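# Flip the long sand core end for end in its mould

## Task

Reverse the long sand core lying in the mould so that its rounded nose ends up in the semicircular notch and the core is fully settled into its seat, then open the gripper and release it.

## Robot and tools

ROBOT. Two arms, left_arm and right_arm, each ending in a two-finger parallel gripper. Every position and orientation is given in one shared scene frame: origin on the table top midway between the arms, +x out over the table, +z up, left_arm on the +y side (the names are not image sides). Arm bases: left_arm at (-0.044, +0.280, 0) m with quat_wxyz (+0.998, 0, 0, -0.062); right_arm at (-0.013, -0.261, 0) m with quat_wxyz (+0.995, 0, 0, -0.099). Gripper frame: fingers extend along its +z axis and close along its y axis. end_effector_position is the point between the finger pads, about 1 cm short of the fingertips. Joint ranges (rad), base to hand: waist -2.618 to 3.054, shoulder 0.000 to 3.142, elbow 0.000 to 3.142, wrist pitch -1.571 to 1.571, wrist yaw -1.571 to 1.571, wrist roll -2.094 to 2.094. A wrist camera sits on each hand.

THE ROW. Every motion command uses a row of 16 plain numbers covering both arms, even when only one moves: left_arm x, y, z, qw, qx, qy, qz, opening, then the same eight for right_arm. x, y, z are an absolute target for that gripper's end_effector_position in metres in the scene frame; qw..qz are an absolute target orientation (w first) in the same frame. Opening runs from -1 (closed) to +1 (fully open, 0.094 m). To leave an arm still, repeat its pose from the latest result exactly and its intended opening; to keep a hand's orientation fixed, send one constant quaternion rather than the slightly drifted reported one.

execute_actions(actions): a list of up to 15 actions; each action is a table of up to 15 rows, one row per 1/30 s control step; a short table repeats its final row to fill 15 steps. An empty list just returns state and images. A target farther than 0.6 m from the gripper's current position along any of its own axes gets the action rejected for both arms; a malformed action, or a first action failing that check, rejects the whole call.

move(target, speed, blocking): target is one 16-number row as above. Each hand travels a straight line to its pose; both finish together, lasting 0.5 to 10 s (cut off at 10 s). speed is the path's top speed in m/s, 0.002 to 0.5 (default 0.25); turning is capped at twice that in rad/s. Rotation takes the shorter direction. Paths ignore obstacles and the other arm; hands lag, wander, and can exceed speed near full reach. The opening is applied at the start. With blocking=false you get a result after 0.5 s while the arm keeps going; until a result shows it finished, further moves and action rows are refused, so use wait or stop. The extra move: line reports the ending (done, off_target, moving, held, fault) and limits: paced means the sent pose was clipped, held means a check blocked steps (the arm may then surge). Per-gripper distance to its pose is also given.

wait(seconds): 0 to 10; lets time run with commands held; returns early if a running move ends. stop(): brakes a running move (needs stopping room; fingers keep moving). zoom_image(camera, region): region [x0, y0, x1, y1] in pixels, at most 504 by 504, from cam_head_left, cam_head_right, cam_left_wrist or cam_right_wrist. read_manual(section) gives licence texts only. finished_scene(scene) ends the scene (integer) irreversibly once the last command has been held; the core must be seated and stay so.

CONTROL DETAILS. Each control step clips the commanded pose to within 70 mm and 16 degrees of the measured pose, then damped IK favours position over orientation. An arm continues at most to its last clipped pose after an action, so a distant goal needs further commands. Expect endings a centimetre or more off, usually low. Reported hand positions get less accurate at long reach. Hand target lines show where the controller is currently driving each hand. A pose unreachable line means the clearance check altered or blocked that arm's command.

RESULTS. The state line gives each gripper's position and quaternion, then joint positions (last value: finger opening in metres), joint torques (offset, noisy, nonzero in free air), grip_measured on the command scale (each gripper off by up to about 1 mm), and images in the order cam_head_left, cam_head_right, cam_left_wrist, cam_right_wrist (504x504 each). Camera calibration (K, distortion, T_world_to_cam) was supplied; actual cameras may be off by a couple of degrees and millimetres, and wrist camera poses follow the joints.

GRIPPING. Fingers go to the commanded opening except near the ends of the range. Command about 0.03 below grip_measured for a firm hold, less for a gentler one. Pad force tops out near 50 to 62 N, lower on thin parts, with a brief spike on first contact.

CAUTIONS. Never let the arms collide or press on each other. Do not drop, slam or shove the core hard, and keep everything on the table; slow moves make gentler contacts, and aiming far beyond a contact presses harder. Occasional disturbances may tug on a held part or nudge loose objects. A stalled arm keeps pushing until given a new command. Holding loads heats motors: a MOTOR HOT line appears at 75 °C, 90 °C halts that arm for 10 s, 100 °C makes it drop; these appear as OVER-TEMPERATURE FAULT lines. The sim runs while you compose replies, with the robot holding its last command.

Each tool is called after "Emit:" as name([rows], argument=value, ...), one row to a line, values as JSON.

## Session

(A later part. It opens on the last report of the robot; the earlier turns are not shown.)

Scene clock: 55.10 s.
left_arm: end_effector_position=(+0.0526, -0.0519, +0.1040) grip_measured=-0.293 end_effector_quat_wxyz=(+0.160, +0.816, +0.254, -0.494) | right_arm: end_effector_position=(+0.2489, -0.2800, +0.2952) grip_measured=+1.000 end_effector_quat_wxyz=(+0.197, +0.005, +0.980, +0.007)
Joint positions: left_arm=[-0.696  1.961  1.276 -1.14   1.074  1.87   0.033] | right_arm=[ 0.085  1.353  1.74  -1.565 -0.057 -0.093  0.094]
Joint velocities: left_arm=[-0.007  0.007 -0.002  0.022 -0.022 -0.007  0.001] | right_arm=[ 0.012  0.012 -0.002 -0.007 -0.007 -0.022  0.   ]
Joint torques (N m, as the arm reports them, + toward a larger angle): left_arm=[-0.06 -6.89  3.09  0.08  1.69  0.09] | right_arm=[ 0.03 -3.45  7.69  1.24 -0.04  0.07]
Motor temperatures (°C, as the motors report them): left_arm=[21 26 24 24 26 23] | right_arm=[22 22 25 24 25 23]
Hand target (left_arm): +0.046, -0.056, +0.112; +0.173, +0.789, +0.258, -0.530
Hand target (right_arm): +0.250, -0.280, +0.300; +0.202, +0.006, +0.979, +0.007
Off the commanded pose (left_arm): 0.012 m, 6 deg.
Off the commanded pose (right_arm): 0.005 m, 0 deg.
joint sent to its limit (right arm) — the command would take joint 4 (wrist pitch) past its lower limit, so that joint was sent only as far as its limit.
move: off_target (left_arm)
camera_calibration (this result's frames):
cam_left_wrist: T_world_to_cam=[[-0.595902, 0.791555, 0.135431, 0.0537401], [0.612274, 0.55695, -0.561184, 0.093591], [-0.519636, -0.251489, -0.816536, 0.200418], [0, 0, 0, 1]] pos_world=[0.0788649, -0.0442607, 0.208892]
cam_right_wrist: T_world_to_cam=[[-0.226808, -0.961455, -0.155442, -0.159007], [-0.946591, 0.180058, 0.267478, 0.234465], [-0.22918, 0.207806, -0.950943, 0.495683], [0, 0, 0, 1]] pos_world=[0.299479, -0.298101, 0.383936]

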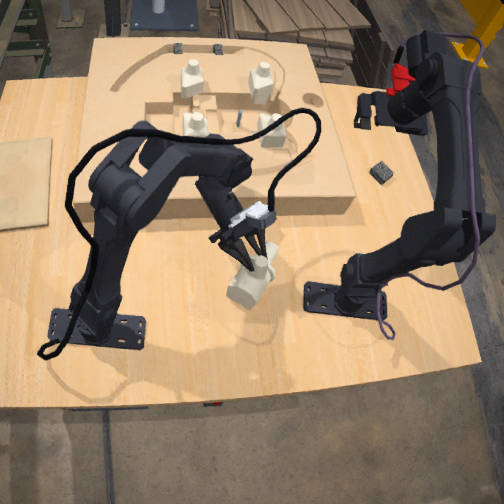

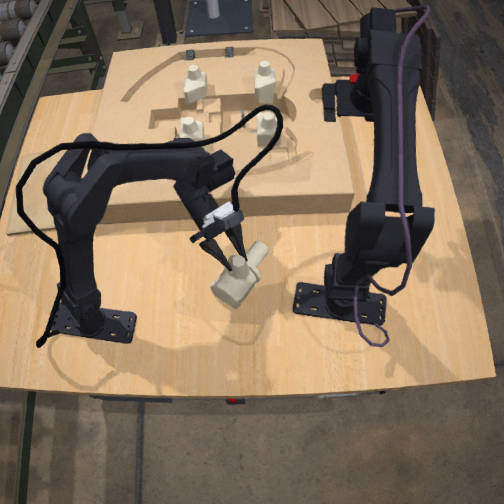

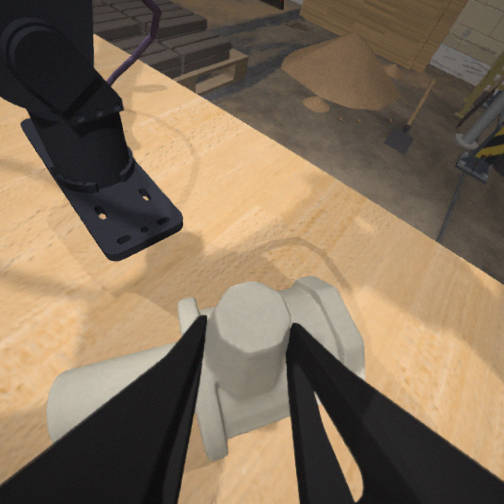

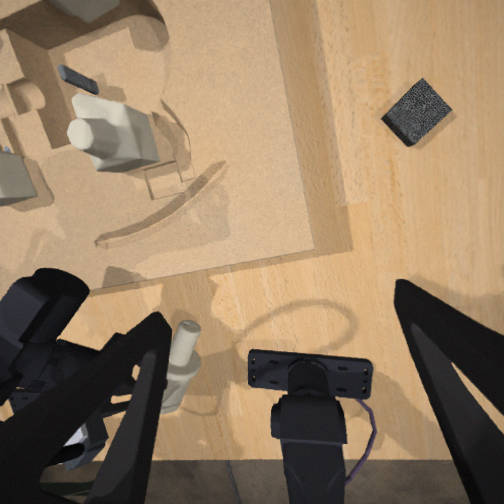

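It's resting on the table. Release at the current pose.

Emit:
move(target=[0.0526, -0.0519, 0.108, 0.160, 0.816, 0.254, -0.494, 0.3, 0.25, -0.28, 0.30, 0.197, 0.006, 0.980, 0.008, 1], speed=0.03)

Emit:
move(target=[0.07, -0.04, 0.19, 0.0878, 0.9119, 0.2963, -0.2701, 0.3, 0.25, -0.28, 0.30, 0.197, 0.006, 0.980, 0.008, 1], speed=0.15)

Scene clock: 56.00 s.
left_arm: end_effector_position=(+0.0528, -0.0510, +0.1028) grip_measured=+0.298 end_effector_quat_wxyz=(+0.158, +0.818, +0.254, -0.491) | right_arm: end_effector_position=(+0.2489, -0.2800, +0.2952) grip_measured=+1.000 end_effector_quat_wxyz=(+0.197, +0.005, +0.980, +0.007)
Joint positions: left_arm=[-0.696  1.961  1.276 -1.141  1.065  1.871  0.061] | right_arm=[ 0.085  1.353  1.74  -1.565 -0.057 -0.093  0.094]
Joint velocities: left_arm=[-0.017 -0.002 -0.002  0.037  0.037  0.066 -0.001] | right_arm=[ 0.012 -0.002 -0.002  0.037 -0.081  0.051  0.   ]
Joint torques (N m, as the arm reports them, + toward a larger angle): left_arm=[-0.06 -7.75  5.7  -0.05  0.68 -0.02] | right_arm=[ 0.04 -3.32  7.55  1.18 -0.02  0.08]
Motor temperatures (°C, as the motors report them): left_arm=[21 26 24 24 26 23] | right_arm=[22 22 25 24 25 23]
Hand target (left_arm): +0.053, -0.052, +0.108; +0.160, +0.816, +0.254, -0.494
Hand target (right_arm): +0.250, -0.280, +0.300; +0.202, +0.006, +0.979, +0.007
Off the commanded pose (left_arm): 0.005 m, 1 deg.
Off the commanded pose (right_arm): 0.005 m, 0 deg.
joint sent to its limit (right arm) — the command would take joint 4 (wrist pitch) past its lower limit, so that joint was sent only as far as its limit.
move: done
camera_calibration (this result's frames):
cam_left_wrist: T_world_to_cam=[[-0.594659, 0.792257, 0.136786, 0.0531548], [0.616948, 0.558762, -0.55422, 0.0913855], [-0.515515, -0.245182, -0.821054, 0.200266], [0, 0, 0, 1]] pos_world=[0.0784691, -0.0440733, 0.207806]
cam_right_wrist: T_world_to_cam=[[-0.226808, -0.961455, -0.155442, -0.159007], [-0.946591, 0.180058, 0.267478, 0.234465], [-0.22918, 0.207806, -0.950943, 0.495683], [0, 0, 0, 1]] pos_world=[0.299479, -0.298101, 0.383936]

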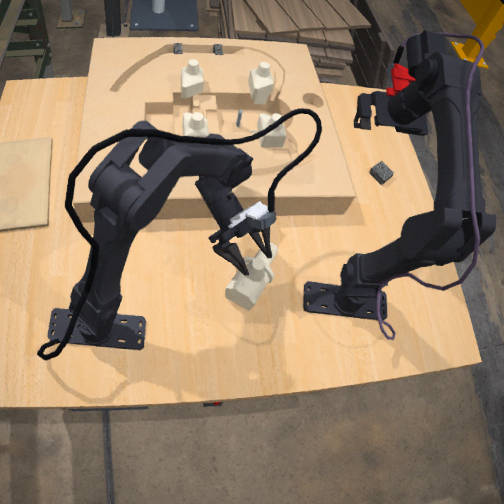

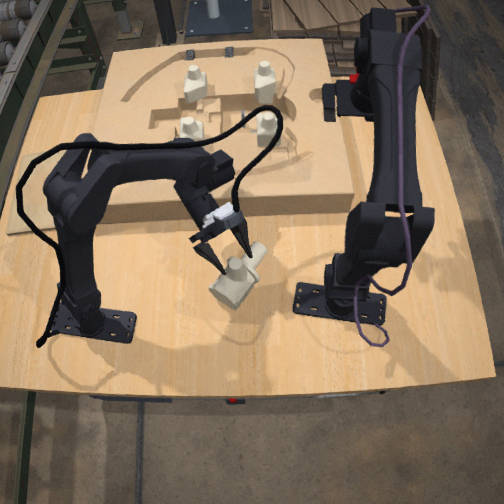

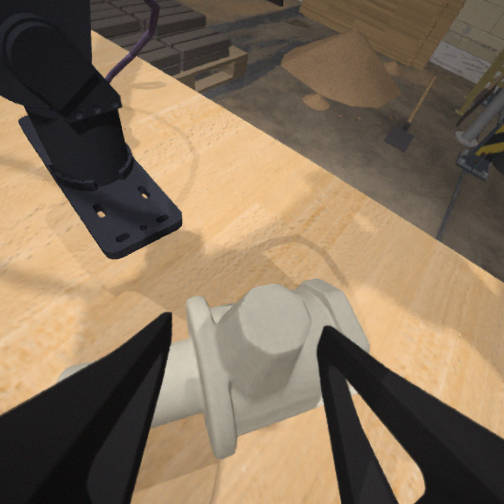

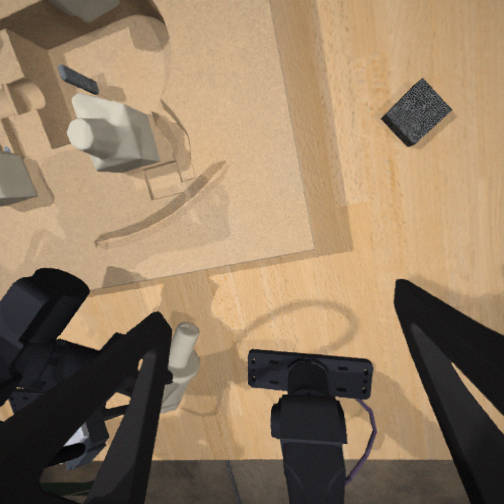

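Scene clock: 58.27 s.
left_arm: end_effector_position=(+0.0699, -0.0367, +0.1738) grip_measured=+0.298 end_effector_quat_wxyz=(+0.067, +0.911, +0.300, -0.276) | right_arm: end_effector_position=(+0.2489, -0.2800, +0.2952) grip_measured=+1.000 end_effector_quat_wxyz=(+0.197, +0.005, +0.980, +0.007)
Joint positions: left_arm=[-0.813  1.811  1.644 -1.455  0.573  1.584  0.061] | right_arm=[ 0.085  1.353  1.74  -1.565 -0.057 -0.093  0.094]
Joint velocities: left_arm=[ 0.002 -0.002 -0.017 -0.037  0.022  0.037  0.   ] | right_arm=[-0.017 -0.002 -0.022 -0.037 -0.095  0.022  0.   ]
Joint torques (N m, as the arm reports them, + toward a larger angle): left_arm=[-0.71 -8.51  8.49  0.21  0.42 -0.07] | right_arm=[ 0.04 -3.44  7.6   1.18 -0.02  0.07]
Motor temperatures (°C, as the motors report them): left_arm=[21 26 25 24 26 23] | right_arm=[22 22 25 24 25 23]
Hand target (left_arm): +0.068, -0.039, +0.190; +0.085, +0.912, +0.293, -0.273
Hand target (right_arm): +0.250, -0.280, +0.300; +0.202, +0.006, +0.979, +0.007
Off the commanded pose (left_arm): 0.017 m, 3 deg.
Off the commanded pose (right_arm): 0.005 m, 0 deg.
joint sent to its limit (right arm) — the command would take joint 4 (wrist pitch) past its lower limit, so that joint was sent only as far as its limit.
move: off_target (left_arm)
camera_calibration (this result's frames):
cam_left_wrist: T_world_to_cam=[[-0.656869, 0.738296, 0.153106, 0.0418316], [0.737042, 0.671544, -0.076142, 0.0248868], [-0.159033, 0.0628306, -0.985272, 0.285893], [0, 0, 0, 1]] pos_world=[0.0546017, -0.0655595, 0.277173]
cam_right_wrist: T_world_to_cam=[[-0.226808, -0.961455, -0.155442, -0.159007], [-0.946591, 0.180058, 0.267478, 0.234465], [-0.22918, 0.207806, -0.950943, 0.495683], [0, 0, 0, 1]] pos_world=[0.299479, -0.298101, 0.383936]

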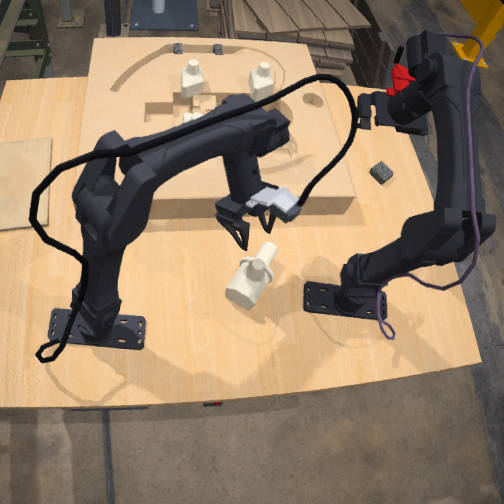

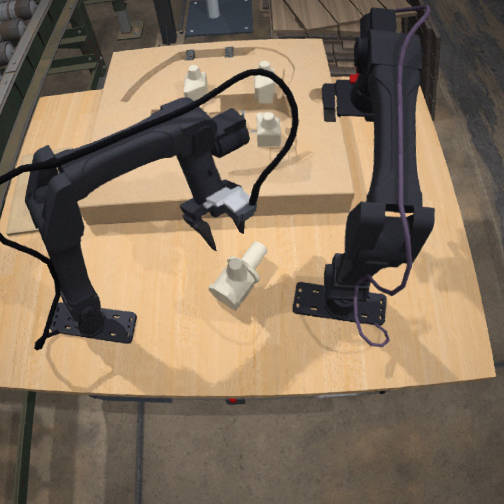

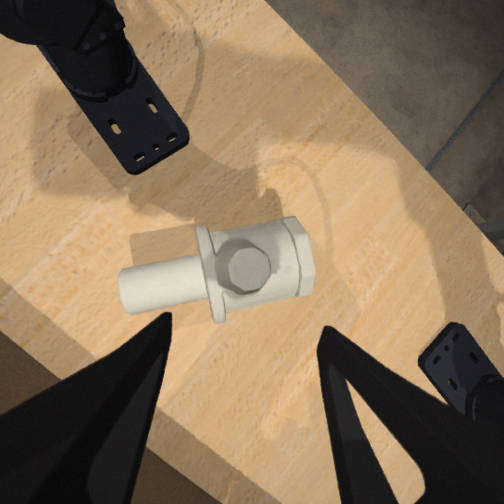

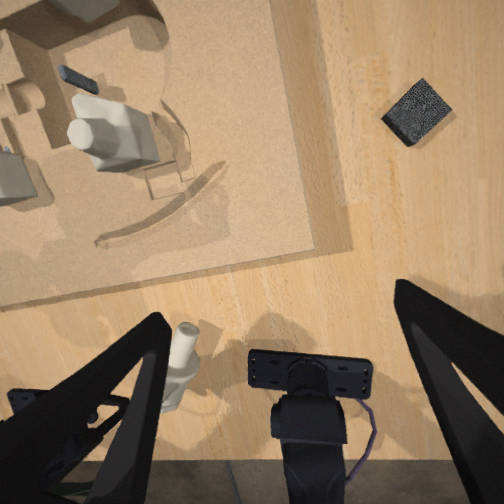

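Emit:
move(target=[0.025, -0.052, 0.17, 0.2988, -0.1080, 0.9476, 0.0340, 0.3, 0.25, -0.28, 0.30, 0.197, 0.006, 0.980, 0.008, 1], speed=0.4)

Scene clock: 63.60 s.
left_arm: end_effector_position=(+0.0240, -0.0473, +0.1603) grip_measured=+0.298 end_effector_quat_wxyz=(+0.284, -0.096, +0.954, +0.027) | right_arm: end_effector_position=(+0.2489, -0.2800, +0.2952) grip_measured=+1.000 end_effector_quat_wxyz=(+0.197, +0.005, +0.980, +0.007)
Joint positions: left_arm=[-1.528  1.911  1.714 -1.552 -0.553 -1.904  0.061] | right_arm=[ 0.085  1.353  1.74  -1.565 -0.057 -0.093  0.094]
Joint velocities: left_arm=[-0.007  0.007 -0.002 -0.007 -0.022 -0.037  0.   ] | right_arm=[ 0.007 -0.002  0.002 -0.037 -0.037  0.007  0.   ]
Joint torques (N m, as the arm reports them, + toward a larger angle): left_arm=[-0.37 -7.17  8.51 -0.01 -0.44 -0.05] | right_arm=[ 0.09 -3.41  7.76  1.18 -0.02  0.05]
Motor temperatures (°C, as the motors report them): left_arm=[21 26 25 24 25 23] | right_arm=[22 22 25 24 25 23]
Hand target (left_arm): +0.023, -0.051, +0.167; +0.286, -0.099, +0.953, +0.021
Hand target (right_arm): +0.250, -0.280, +0.300; +0.202, +0.006, +0.979, +0.007
Off the commanded pose (left_arm): 0.011 m, 2 deg.
Off the commanded pose (right_arm): 0.005 m, 0 deg.
joint sent to its limit (left arm) — the command would take joint 4 (wrist pitch) past its lower limit, so that joint was sent only as far as its limit.
joint sent to its limit (right arm) — the command would take joint 4 (wrist pitch) past its lower limit, so that joint was sent only as far as its limit.
move: off_target (left_arm)
camera_calibration (this result's frames):
cam_left_wrist: T_world_to_cam=[[0.296972, -0.94827, 0.112209, -0.0745129], [-0.947954, -0.306908, -0.0847992, 0.0603315], [0.11485, -0.0811858, -0.99006, 0.253299], [0, 0, 0, 1]] pos_world=[0.0502283, -0.0315779, 0.264258]
cam_right_wrist: T_world_to_cam=[[-0.226808, -0.961455, -0.155442, -0.159007], [-0.946591, 0.180058, 0.267478, 0.234465], [-0.22918, 0.207806, -0.950943, 0.495683], [0, 0, 0, 1]] pos_world=[0.299479, -0.298101, 0.383936]

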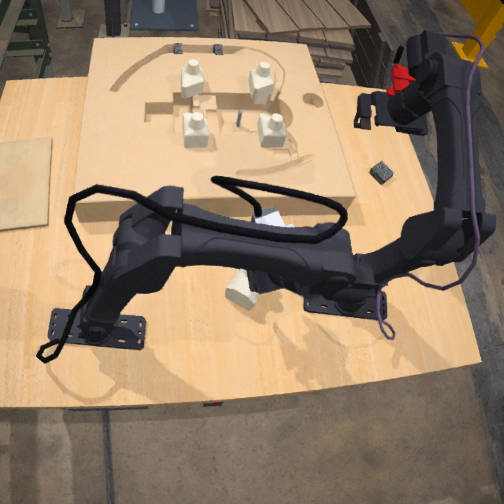

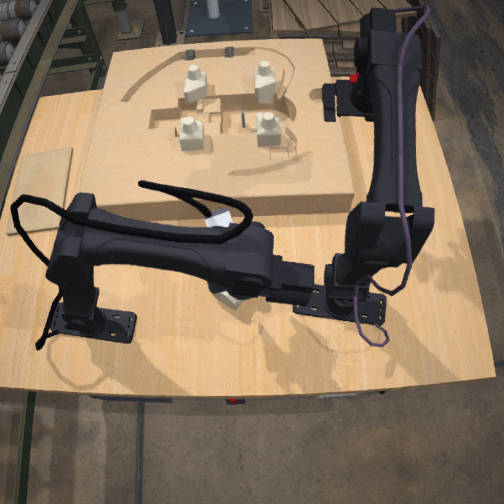

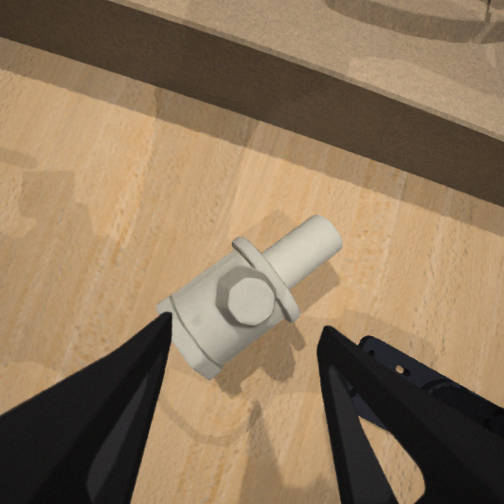

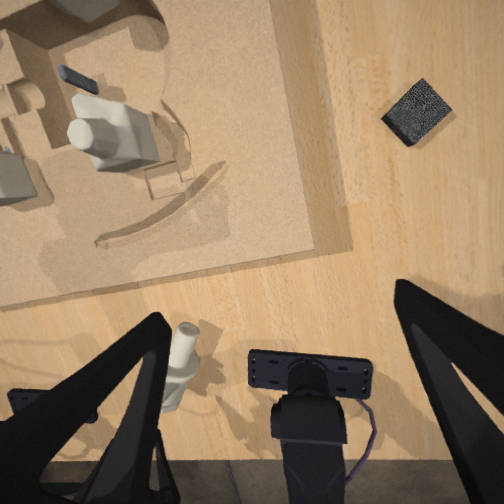

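Emit:
move(target=[0.042, -0.055, 0.125, 0.2988, -0.1080, 0.9476, 0.0340, 0.3, 0.25, -0.28, 0.30, 0.197, 0.006, 0.980, 0.008, 1], speed=0.08)

Scene clock: 65.13 s.
left_arm: end_effector_position=(+0.0368, -0.0581, +0.1281) grip_measured=+0.298 end_effector_quat_wxyz=(+0.289, -0.111, +0.951, +0.027) | right_arm: end_effector_position=(+0.2489, -0.2800, +0.2952) grip_measured=+1.000 end_effector_quat_wxyz=(+0.197, +0.005, +0.980, +0.007)
Joint positions: left_arm=[-1.493  1.957  1.647 -1.428 -0.567 -1.899  0.061] | right_arm=[ 0.085  1.353  1.74  -1.565 -0.057 -0.093  0.094]
Joint velocities: left_arm=[-0.012 -0.007 -0.002 -0.007 -0.007  0.007  0.001] | right_arm=[-0.017  0.002  0.002 -0.037  0.007  0.037  0.   ]
Joint torques (N m, as the arm reports them, + toward a larger angle): left_arm=[ 0.59 -7.6   4.3   0.14 -0.63  0.04] | right_arm=[ 0.   -3.44  7.53  1.2  -0.03  0.04]
Motor temperatures (°C, as the motors report them): left_arm=[21 26 25 24 25 23] | right_arm=[22 22 25 24 25 23]
Hand target (left_arm): +0.042, -0.056, +0.125; +0.299, -0.108, +0.947, +0.034
Hand target (right_arm): +0.250, -0.280, +0.300; +0.202, +0.006, +0.979, +0.007
Off the commanded pose (left_arm): 0.007 m, 1 deg.
Off the commanded pose (right_arm): 0.005 m, 0 deg.
joint sent to its limit (right arm) — the command would take joint 4 (wrist pitch) past its lower limit, so that joint was sent only as far as its limit.
move: done
camera_calibration (this result's frames):
cam_left_wrist: T_world_to_cam=[[0.322435, -0.938546, 0.123153, -0.0867477], [-0.937691, -0.334488, -0.0940904, 0.0655972], [0.129501, -0.0851413, -0.987917, 0.218043], [0, 0, 0, 1]] pos_world=[0.0612435, -0.0409107, 0.232264]
cam_right_wrist: T_world_to_cam=[[-0.226808, -0.961455, -0.155442, -0.159007], [-0.946591, 0.180058, 0.267478, 0.234465], [-0.22918, 0.207806, -0.950943, 0.495683], [0, 0, 0, 1]] pos_world=[0.299479, -0.298101, 0.383936]

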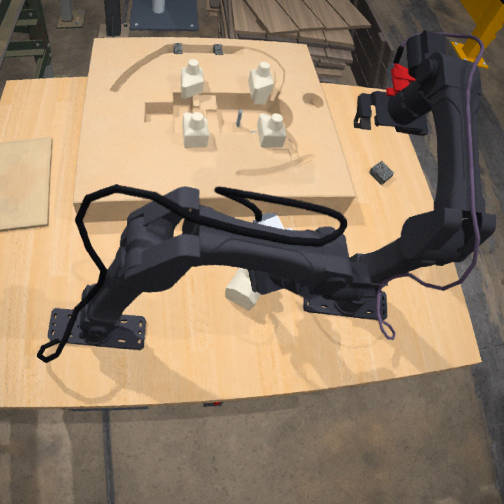

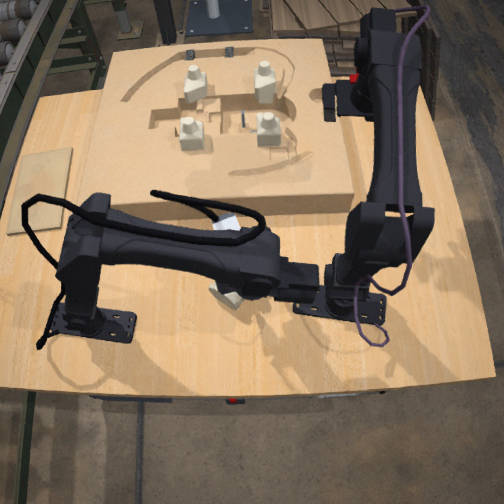

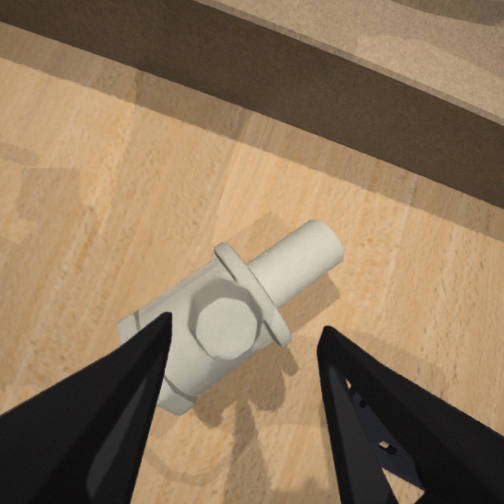

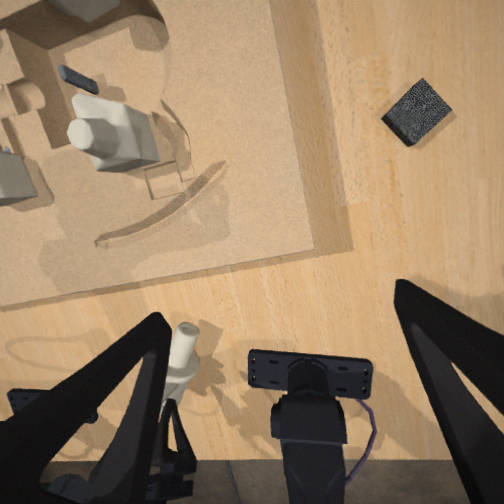

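Emit:
move(target=[0.0475, -0.048, 0.099, 0.2988, -0.1080, 0.9476, 0.0340, 0.3, 0.25, -0.28, 0.30, 0.197, 0.006, 0.980, 0.008, 1], speed=0.04)

Scene clock: 66.70 s.
left_arm: end_effector_position=(+0.0420, -0.0519, +0.0974) grip_measured=+0.298 end_effector_quat_wxyz=(+0.290, -0.109, +0.950, +0.034) | right_arm: end_effector_position=(+0.2489, -0.2800, +0.2952) grip_measured=+1.000 end_effector_quat_wxyz=(+0.197, +0.005, +0.980, +0.007)
Joint positions: left_arm=[-1.48   1.957  1.523 -1.309 -0.569 -1.881  0.061] | right_arm=[ 0.085  1.353  1.74  -1.565 -0.057 -0.093  0.094]
Joint velocities: left_arm=[-0.022 -0.017  0.002  0.007  0.022  0.022  0.   ] | right_arm=[ 0.002  0.002  0.002 -0.022 -0.037 -0.066  0.   ]
Joint torques (N m, as the arm reports them, + toward a larger angle): left_arm=[ 0.72 -8.36  4.02  0.13 -0.6   0.  ] | right_arm=[ 0.04 -3.45  7.53  1.19 -0.01  0.07]
Motor temperatures (°C, as the motors report them): left_arm=[21 26 25 24 25 23] | right_arm=[22 22 25 24 25 23]
Hand target (left_arm): +0.047, -0.049, +0.099; +0.299, -0.108, +0.948, +0.034
Hand target (right_arm): +0.250, -0.280, +0.300; +0.202, +0.006, +0.979, +0.007
Off the commanded pose (left_arm): 0.007 m, 1 deg.
Off the commanded pose (right_arm): 0.005 m, 0 deg.
joint sent to its limit (right arm) — the command would take joint 4 (wrist pitch) past its lower limit, so that joint was sent only as far as its limit.
move: done
camera_calibration (this result's frames):
cam_left_wrist: T_world_to_cam=[[0.321138, -0.940597, 0.110212, -0.0776075], [-0.938058, -0.331917, -0.0993898, 0.0703335], [0.130067, -0.0714676, -0.988926, 0.188403], [0, 0, 0, 1]] pos_world=[0.0663946, -0.0361878, 0.20186]
cam_right_wrist: T_world_to_cam=[[-0.226808, -0.961455, -0.155442, -0.159007], [-0.946591, 0.180058, 0.267478, 0.234465], [-0.22918, 0.207806, -0.950943, 0.495683], [0, 0, 0, 1]] pos_world=[0.299479, -0.298101, 0.383936]

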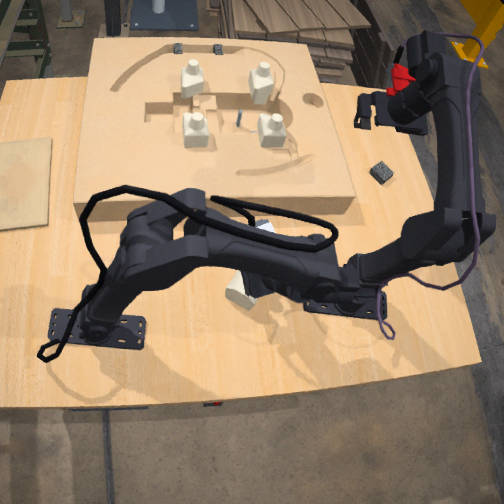

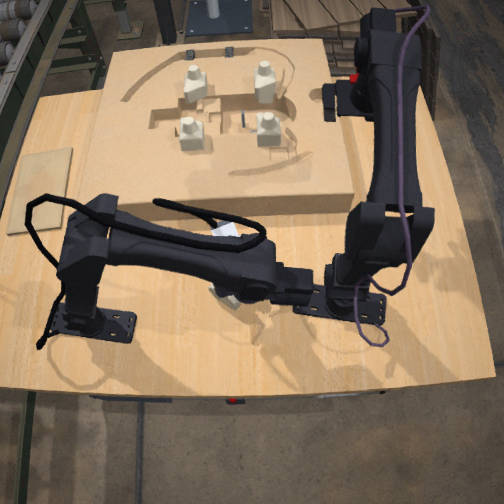

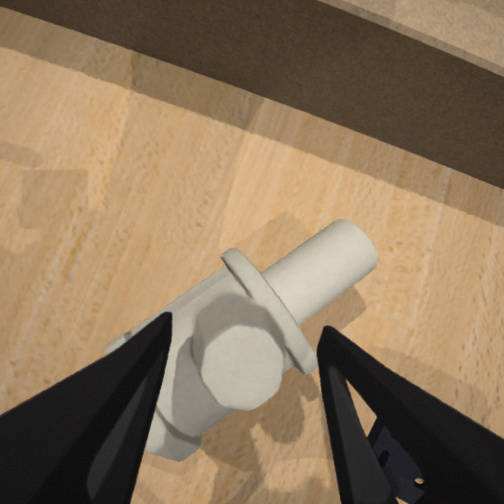

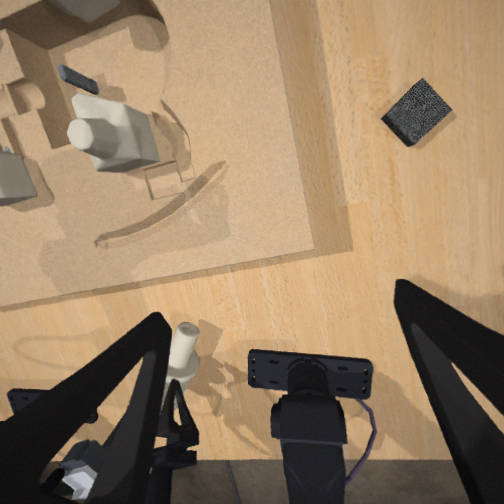

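Emit:
move(target=[0.0475, -0.048, 0.099, 0.2988, -0.1080, 0.9476, 0.0340, -0.4, 0.25, -0.28, 0.30, 0.197, 0.006, 0.980, 0.008, 1], speed=0.04)

Scene clock: 67.60 s.
left_arm: end_effector_position=(+0.0419, -0.0506, +0.0972) grip_measured=-0.277 end_effector_quat_wxyz=(+0.288, -0.109, +0.951, +0.037) | right_arm: end_effector_position=(+0.2489, -0.2800, +0.2952) grip_measured=+1.000 end_effector_quat_wxyz=(+0.197, +0.005, +0.980, +0.007)
Joint positions: left_arm=[-1.478  1.957  1.523 -1.314 -0.565 -1.882  0.034] | right_arm=[ 0.085  1.353  1.74  -1.565 -0.057 -0.093  0.094]
Joint velocities: left_arm=[ 0.017 -0.012 -0.007  0.007 -0.037  0.051  0.   ] | right_arm=[-0.002  0.007  0.002 -0.066  0.022  0.051  0.   ]
Joint torques (N m, as the arm reports them, + toward a larger angle): left_arm=[ 0.6  -8.45  3.85  0.21 -0.61  0.03] | right_arm=[ 0.05 -3.43  7.77  1.2  -0.02  0.04]
Motor temperatures (°C, as the motors report them): left_arm=[21 26 25 24 25 23] | right_arm=[22 22 25 24 25 23]
Hand target (left_arm): +0.047, -0.048, +0.099; +0.299, -0.108, +0.948, +0.034
Hand target (right_arm): +0.250, -0.280, +0.300; +0.202, +0.006, +0.979, +0.007
Off the commanded pose (left_arm): 0.006 m, 1 deg.
Off the commanded pose (right_arm): 0.005 m, 0 deg.
joint sent to its limit (right arm) — the command would take joint 4 (wrist pitch) past its lower limit, so that joint was sent only as far as its limit.
move: done
camera_calibration (this result's frames):
cam_left_wrist: T_world_to_cam=[[0.323979, -0.940291, 0.104357, -0.0758691], [-0.937588, -0.33385, -0.0973336, 0.0703435], [0.126361, -0.0663097, -0.989766, 0.188803], [0, 0, 0, 1]] pos_world=[0.0666757, -0.0353354, 0.201635]
cam_right_wrist: T_world_to_cam=[[-0.226808, -0.961455, -0.155442, -0.159007], [-0.946591, 0.180058, 0.267478, 0.234465], [-0.22918, 0.207806, -0.950943, 0.495683], [0, 0, 0, 1]] pos_world=[0.299479, -0.298101, 0.383936]

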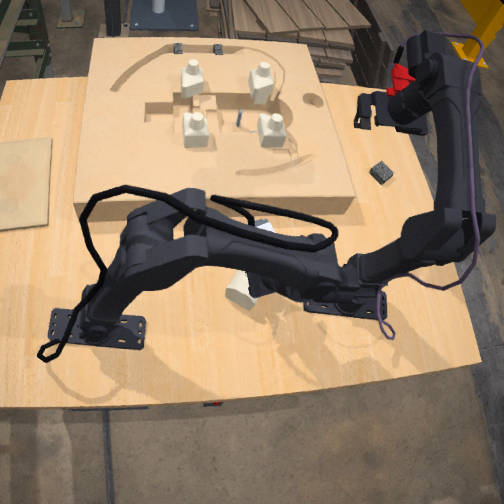

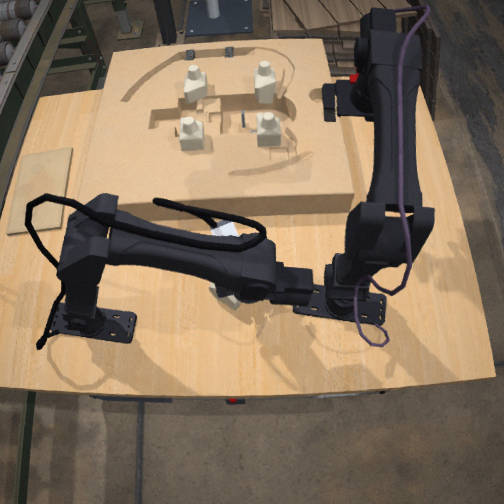

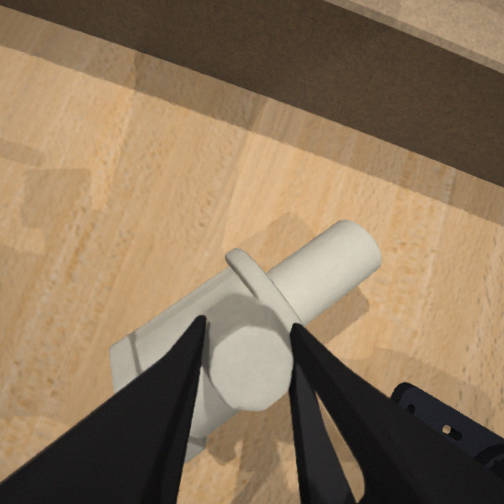

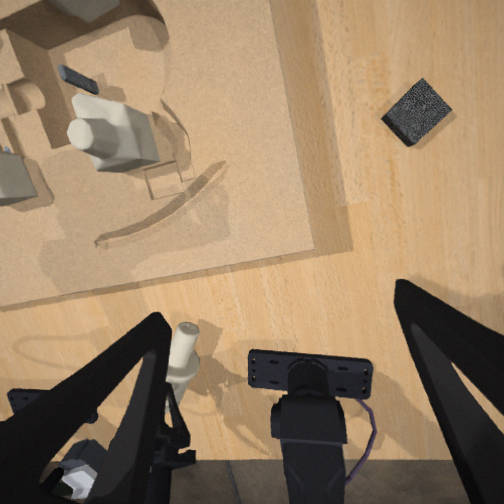

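Emit:
move(target=[0.045, -0.04, 0.15, 0.2988, -0.1080, 0.9476, 0.0340, -0.36, 0.25, -0.28, 0.30, 0.197, 0.006, 0.980, 0.008, 1], speed=0.08)

Emit:
move(target=[0.08, 0.08, 0.27, 0.3177, 0.3482, 0.8728, -0.1267, -0.36, 0.25, -0.28, 0.30, 0.197, 0.006, 0.980, 0.008, 1], speed=0.15)

Scene clock: 72.20 s.
left_arm: end_effector_position=(+0.0355, -0.0403, +0.1119) grip_measured=-0.277 end_effector_quat_wxyz=(+0.270, -0.110, +0.955, +0.058) | right_arm: end_effector_position=(+0.2489, -0.2800, +0.2952) grip_measured=+1.000 end_effector_quat_wxyz=(+0.197, +0.005, +0.980, +0.007)
Joint positions: left_arm=[-1.478  1.942  1.57  -1.413 -0.521 -1.887  0.034] | right_arm=[ 0.085  1.353  1.74  -1.565 -0.057 -0.093  0.094]
Joint velocities: left_arm=[ 0.007  0.002 -0.012 -0.051  0.037  0.007  0.   ] | right_arm=[ 0.017  0.002 -0.002 -0.007 -0.037  0.037  0.   ]
Joint torques (N m, as the arm reports them, + toward a larger angle): left_arm=[ -0.2  -11.12   9.78  -0.45  -1.15   0.  ] | right_arm=[ 0.05 -3.3   7.59  1.22 -0.01  0.05]
Motor temperatures (°C, as the motors report them): left_arm=[21 26 25 24 25 23] | right_arm=[22 22 25 24 25 23]
Hand target (left_arm): +0.045, -0.038, +0.148; +0.298, -0.108, +0.948, +0.033
Hand target (right_arm): +0.250, -0.280, +0.300; +0.202, +0.006, +0.979, +0.007
Off the commanded pose (left_arm): 0.039 m, 4 deg.
Off the commanded pose (right_arm): 0.005 m, 0 deg.
joint sent to its limit (right arm) — the command would take joint 4 (wrist pitch) past its lower limit, so that joint was sent only as far as its limit.
move: off_target (left_arm)
camera_calibration (this result's frames):
cam_left_wrist: T_world_to_cam=[[0.339938, -0.938694, 0.0574165, -0.0609089], [-0.936516, -0.343462, -0.0705069, 0.0657339], [0.0859047, -0.0298036, -0.995857, 0.208409], [0, 0, 0, 1]] pos_world=[0.0643627, -0.0283863, 0.215678]
cam_right_wrist: T_world_to_cam=[[-0.226808, -0.961455, -0.155442, -0.159007], [-0.946591, 0.180058, 0.267478, 0.234465], [-0.22918, 0.207806, -0.950943, 0.495683], [0, 0, 0, 1]] pos_world=[0.299479, -0.298101, 0.383936]

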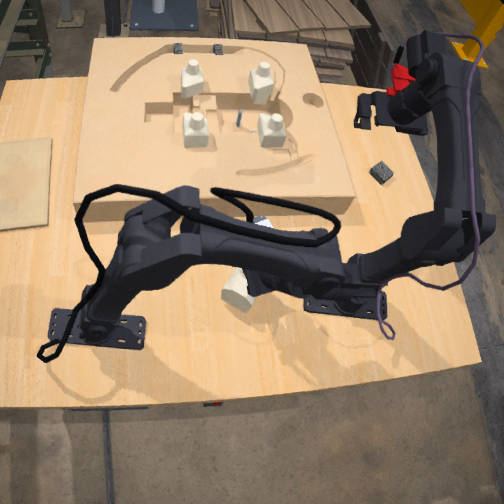

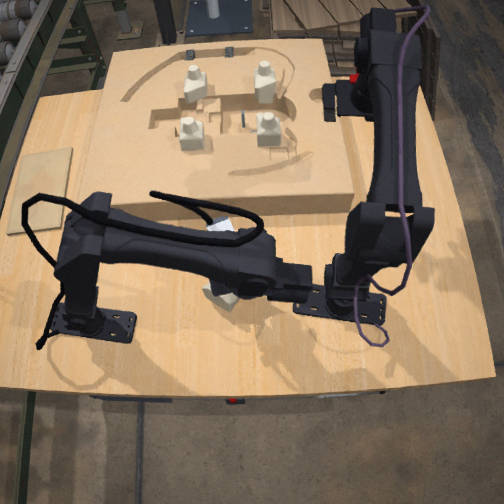

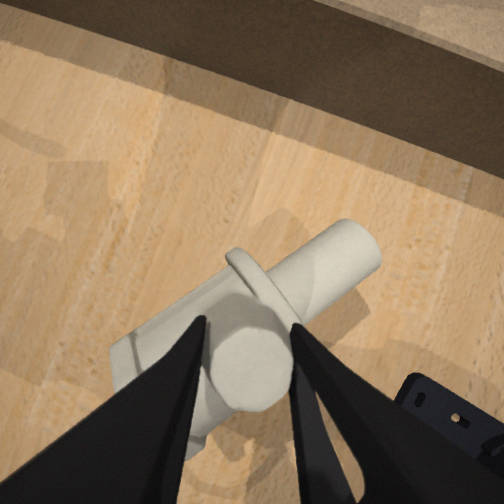

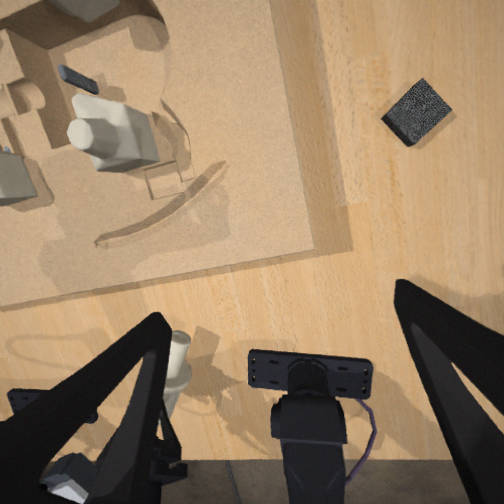

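Scene clock: 76.20 s.
left_arm: end_effector_position=(+0.0679, +0.0937, +0.2352) grip_measured=-0.278 end_effector_quat_wxyz=(+0.262, +0.376, +0.885, -0.079) | right_arm: end_effector_position=(+0.2489, -0.2800, +0.2952) grip_measured=+1.000 end_effector_quat_wxyz=(+0.197, +0.005, +0.980, +0.007)
Joint positions: left_arm=[-1.146  0.983  1.198 -1.306 -0.29  -0.394  0.034] | right_arm=[ 0.085  1.353  1.74  -1.565 -0.057 -0.093  0.094]
Joint velocities: left_arm=[ 0.007 -0.007 -0.007  0.051 -0.007  0.007 -0.   ] | right_arm=[ 0.007 -0.007 -0.012  0.037 -0.037 -0.037  0.   ]
Joint torques (N m, as the arm reports them, + toward a larger angle): left_arm=[ 0.87 -3.63 10.5   1.65 -0.64  0.03] | right_arm=[ 0.13 -3.41  7.57  1.21 -0.07  0.08]
Motor temperatures (°C, as the motors report them): left_arm=[21 26 25 24 25 23] | right_arm=[22 22 25 24 25 23]
Hand target (left_arm): +0.078, +0.086, +0.273; +0.325, +0.351, +0.869, -0.125
Hand target (right_arm): +0.250, -0.280, +0.300; +0.202, +0.006, +0.979, +0.007
Off the commanded pose (left_arm): 0.039 m, 9 deg.
Off the commanded pose (right_arm): 0.005 m, 0 deg.
joint sent to its limit (right arm) — the command would take joint 4 (wrist pitch) past its lower limit, so that joint was sent only as far as its limit.
move: off_target (left_arm)
camera_calibration (this result's frames):
cam_left_wrist: T_world_to_cam=[[-0.630456, -0.774594, 0.0502929, 0.0989834], [-0.775989, 0.627341, -0.0654516, 0.0477656], [0.0191476, -0.0802911, -0.996588, 0.341858], [0, 0, 0, 1]] pos_world=[0.0929244, 0.0741548, 0.33884]
cam_right_wrist: T_world_to_cam=[[-0.226808, -0.961455, -0.155442, -0.159007], [-0.946591, 0.180058, 0.267478, 0.234465], [-0.22918, 0.207806, -0.950943, 0.495683], [0, 0, 0, 1]] pos_world=[0.299479, -0.298101, 0.383936]

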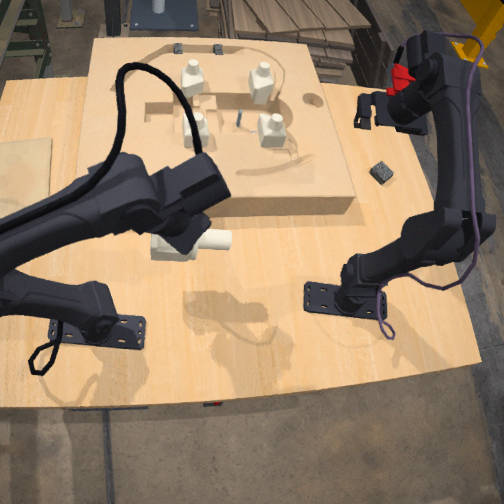

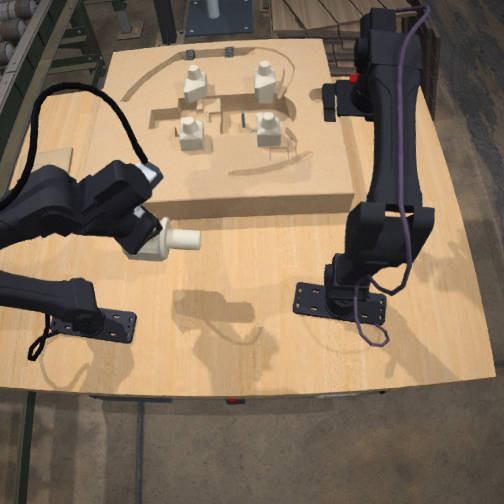

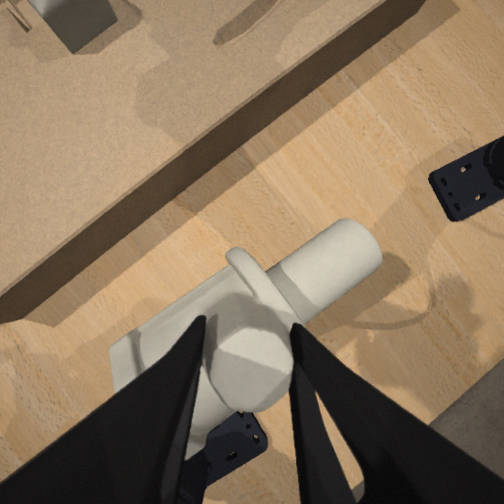

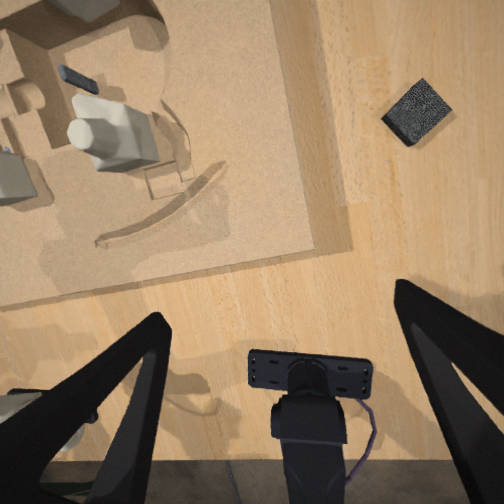

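Emit:
move(target=[0.36, 0.215, 0.29, 0.3177, 0.3482, 0.8728, -0.1267, -0.36, 0.25, -0.28, 0.30, 0.197, 0.006, 0.980, 0.008, 1], speed=0.15)

Emit:
move(target=[0.475, 0.205, 0.28, 0.3177, 0.3482, 0.8728, -0.1267, -0.36, 0.25, -0.28, 0.30, 0.197, 0.006, 0.980, 0.008, 1], speed=0.08)

Scene clock: 79.20 s.
left_arm: end_effector_position=(+0.3436, +0.2241, +0.2481) grip_measured=-0.282 end_effector_quat_wxyz=(+0.246, +0.338, +0.901, -0.116) | right_arm: end_effector_position=(+0.2489, -0.2800, +0.2952) grip_measured=+1.000 end_effector_quat_wxyz=(+0.197, +0.005, +0.980, +0.007)
Joint positions: left_arm=[ 0.154  1.718  1.822 -1.281  0.396  0.669  0.034] | right_arm=[ 0.085  1.353  1.74  -1.565 -0.057 -0.093  0.094]
Joint velocities: left_arm=[-0.002 -0.007  0.022 -0.081 -0.007 -0.022  0.   ] | right_arm=[-0.002 -0.012  0.017  0.022  0.051  0.037  0.   ]
Joint torques (N m, as the arm reports them, + toward a larger angle): left_arm=[ 0.29 -8.64 11.99  1.45  1.03  0.07] | right_arm=[ 0.05 -3.22  7.64  1.17  0.    0.05]
Motor temperatures (°C, as the motors report them): left_arm=[21 26 25 24 25 23] | right_arm=[22 22 25 24 25 23]
Hand target (left_arm): +0.356, +0.215, +0.293; +0.326, +0.354, +0.869, -0.114
Hand target (right_arm): +0.250, -0.280, +0.300; +0.202, +0.006, +0.979, +0.007
Off the commanded pose (left_arm): 0.046 m, 9 deg.
Off the commanded pose (right_arm): 0.005 m, 0 deg.
joint sent to its limit (right arm) — the command would take joint 4 (wrist pitch) past its lower limit, so that joint was sent only as far as its limit.
move: off_target (left_arm)
camera_calibration (this result's frames):
cam_left_wrist: T_world_to_cam=[[-0.577587, -0.802761, 0.148216, 0.337037], [-0.815177, 0.576829, -0.0524945, 0.202323], [-0.0433546, -0.151142, -0.987561, 0.394963], [0, 0, 0, 1]] pos_world=[0.376721, 0.21355, 0.350717]
cam_right_wrist: T_world_to_cam=[[-0.226808, -0.961455, -0.155442, -0.159007], [-0.946591, 0.180058, 0.267478, 0.234465], [-0.22918, 0.207806, -0.950943, 0.495683], [0, 0, 0, 1]] pos_world=[0.299479, -0.298101, 0.383936]

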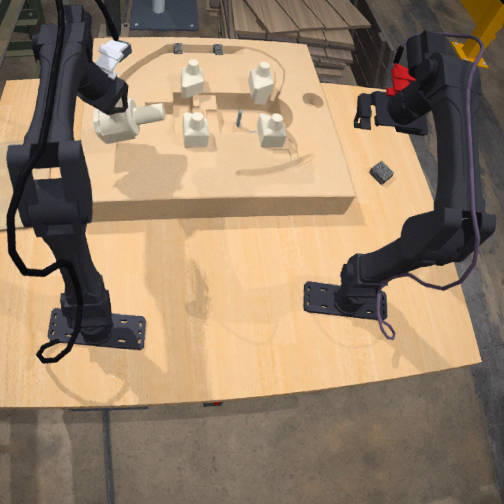

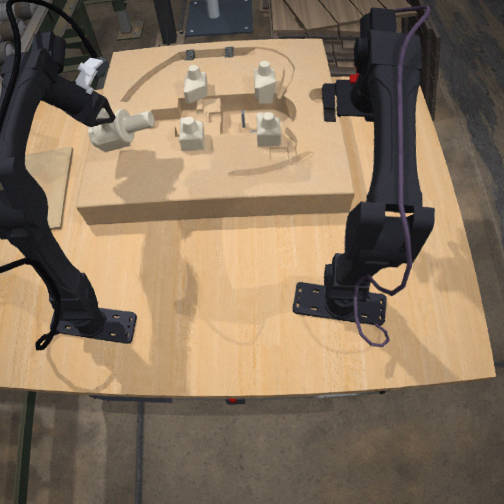

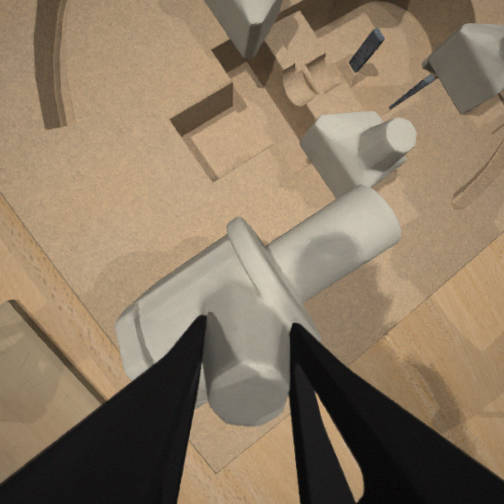

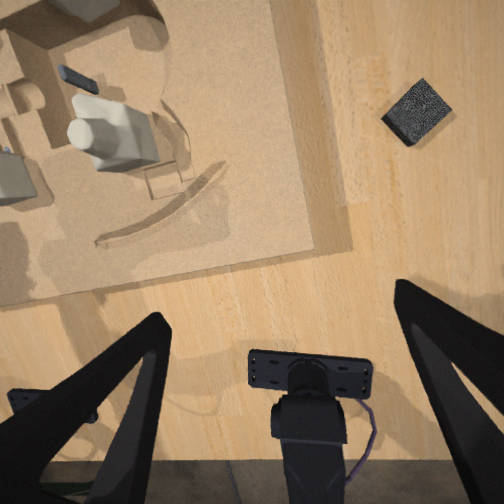

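Scene clock: 81.73 s.
left_arm: end_effector_position=(+0.4622, +0.2201, +0.2333) grip_measured=-0.282 end_effector_quat_wxyz=(+0.246, +0.333, +0.902, -0.120) | right_arm: end_effector_position=(+0.2489, -0.2800, +0.2952) grip_measured=+1.000 end_effector_quat_wxyz=(+0.197, +0.005, +0.980, +0.007)
Joint positions: left_arm=[ 0.139  2.383  2.777 -1.567  0.396  0.642  0.034] | right_arm=[ 0.085  1.353  1.74  -1.565 -0.057 -0.093  0.094]
Joint velocities: left_arm=[-0.007  0.042  0.071 -0.022  0.022 -0.022 -0.   ] | right_arm=[-0.007 -0.002 -0.002  0.095  0.022 -0.007  0.   ]
Joint torques (N m, as the arm reports them, + toward a larger angle): left_arm=[ -0.8  -12.77  10.58   1.36   1.04  -0.06] | right_arm=[ 0.07 -3.48  7.6   1.19 -0.02  0.02]
Motor temperatures (°C, as the motors report them): left_arm=[21 26 26 24 25 23] | right_arm=[22 22 25 24 25 23]
Hand target (left_arm): +0.468, +0.206, +0.281; +0.320, +0.350, +0.872, -0.124
Hand target (right_arm): +0.250, -0.280, +0.300; +0.202, +0.006, +0.979, +0.007
Off the commanded pose (left_arm): 0.051 m, 9 deg.
Off the commanded pose (right_arm): 0.005 m, 0 deg.
joint sent to its limit (right arm) — the command would take joint 4 (wrist pitch) past its lower limit, so that joint was sent only as far as its limit.
move: off_target (left_arm)
camera_calibration (this result's frames):
cam_left_wrist: T_world_to_cam=[[-0.570451, -0.805731, 0.15932, 0.399263], [-0.819944, 0.56994, -0.0534736, 0.304554], [-0.0477174, -0.161137, -0.985778, 0.388735], [0, 0, 0, 1]] pos_world=[0.496026, 0.210761, 0.335881]
cam_right_wrist: T_world_to_cam=[[-0.226808, -0.961455, -0.155442, -0.159007], [-0.946591, 0.180058, 0.267478, 0.234465], [-0.22918, 0.207806, -0.950943, 0.495683], [0, 0, 0, 1]] pos_world=[0.299479, -0.298101, 0.383936]

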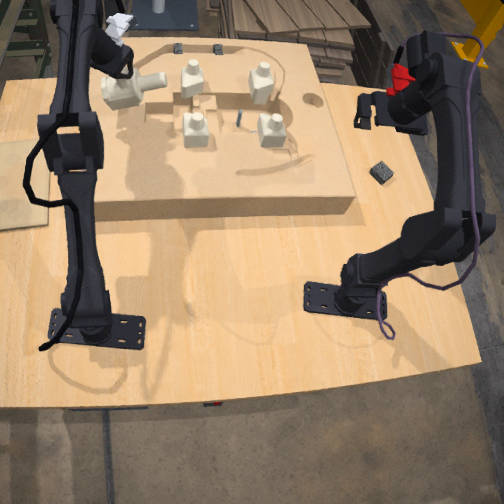

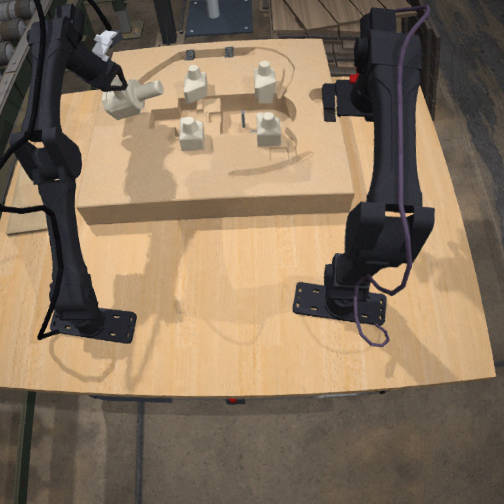

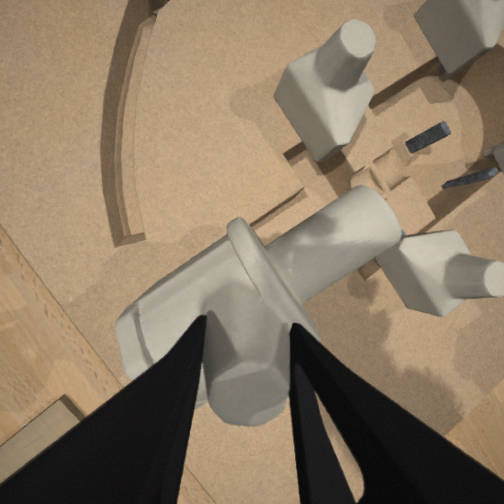

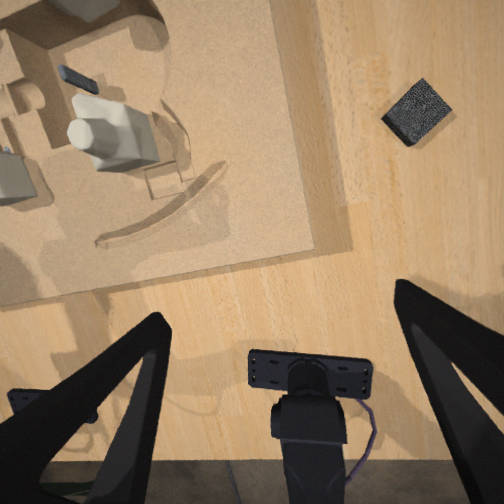

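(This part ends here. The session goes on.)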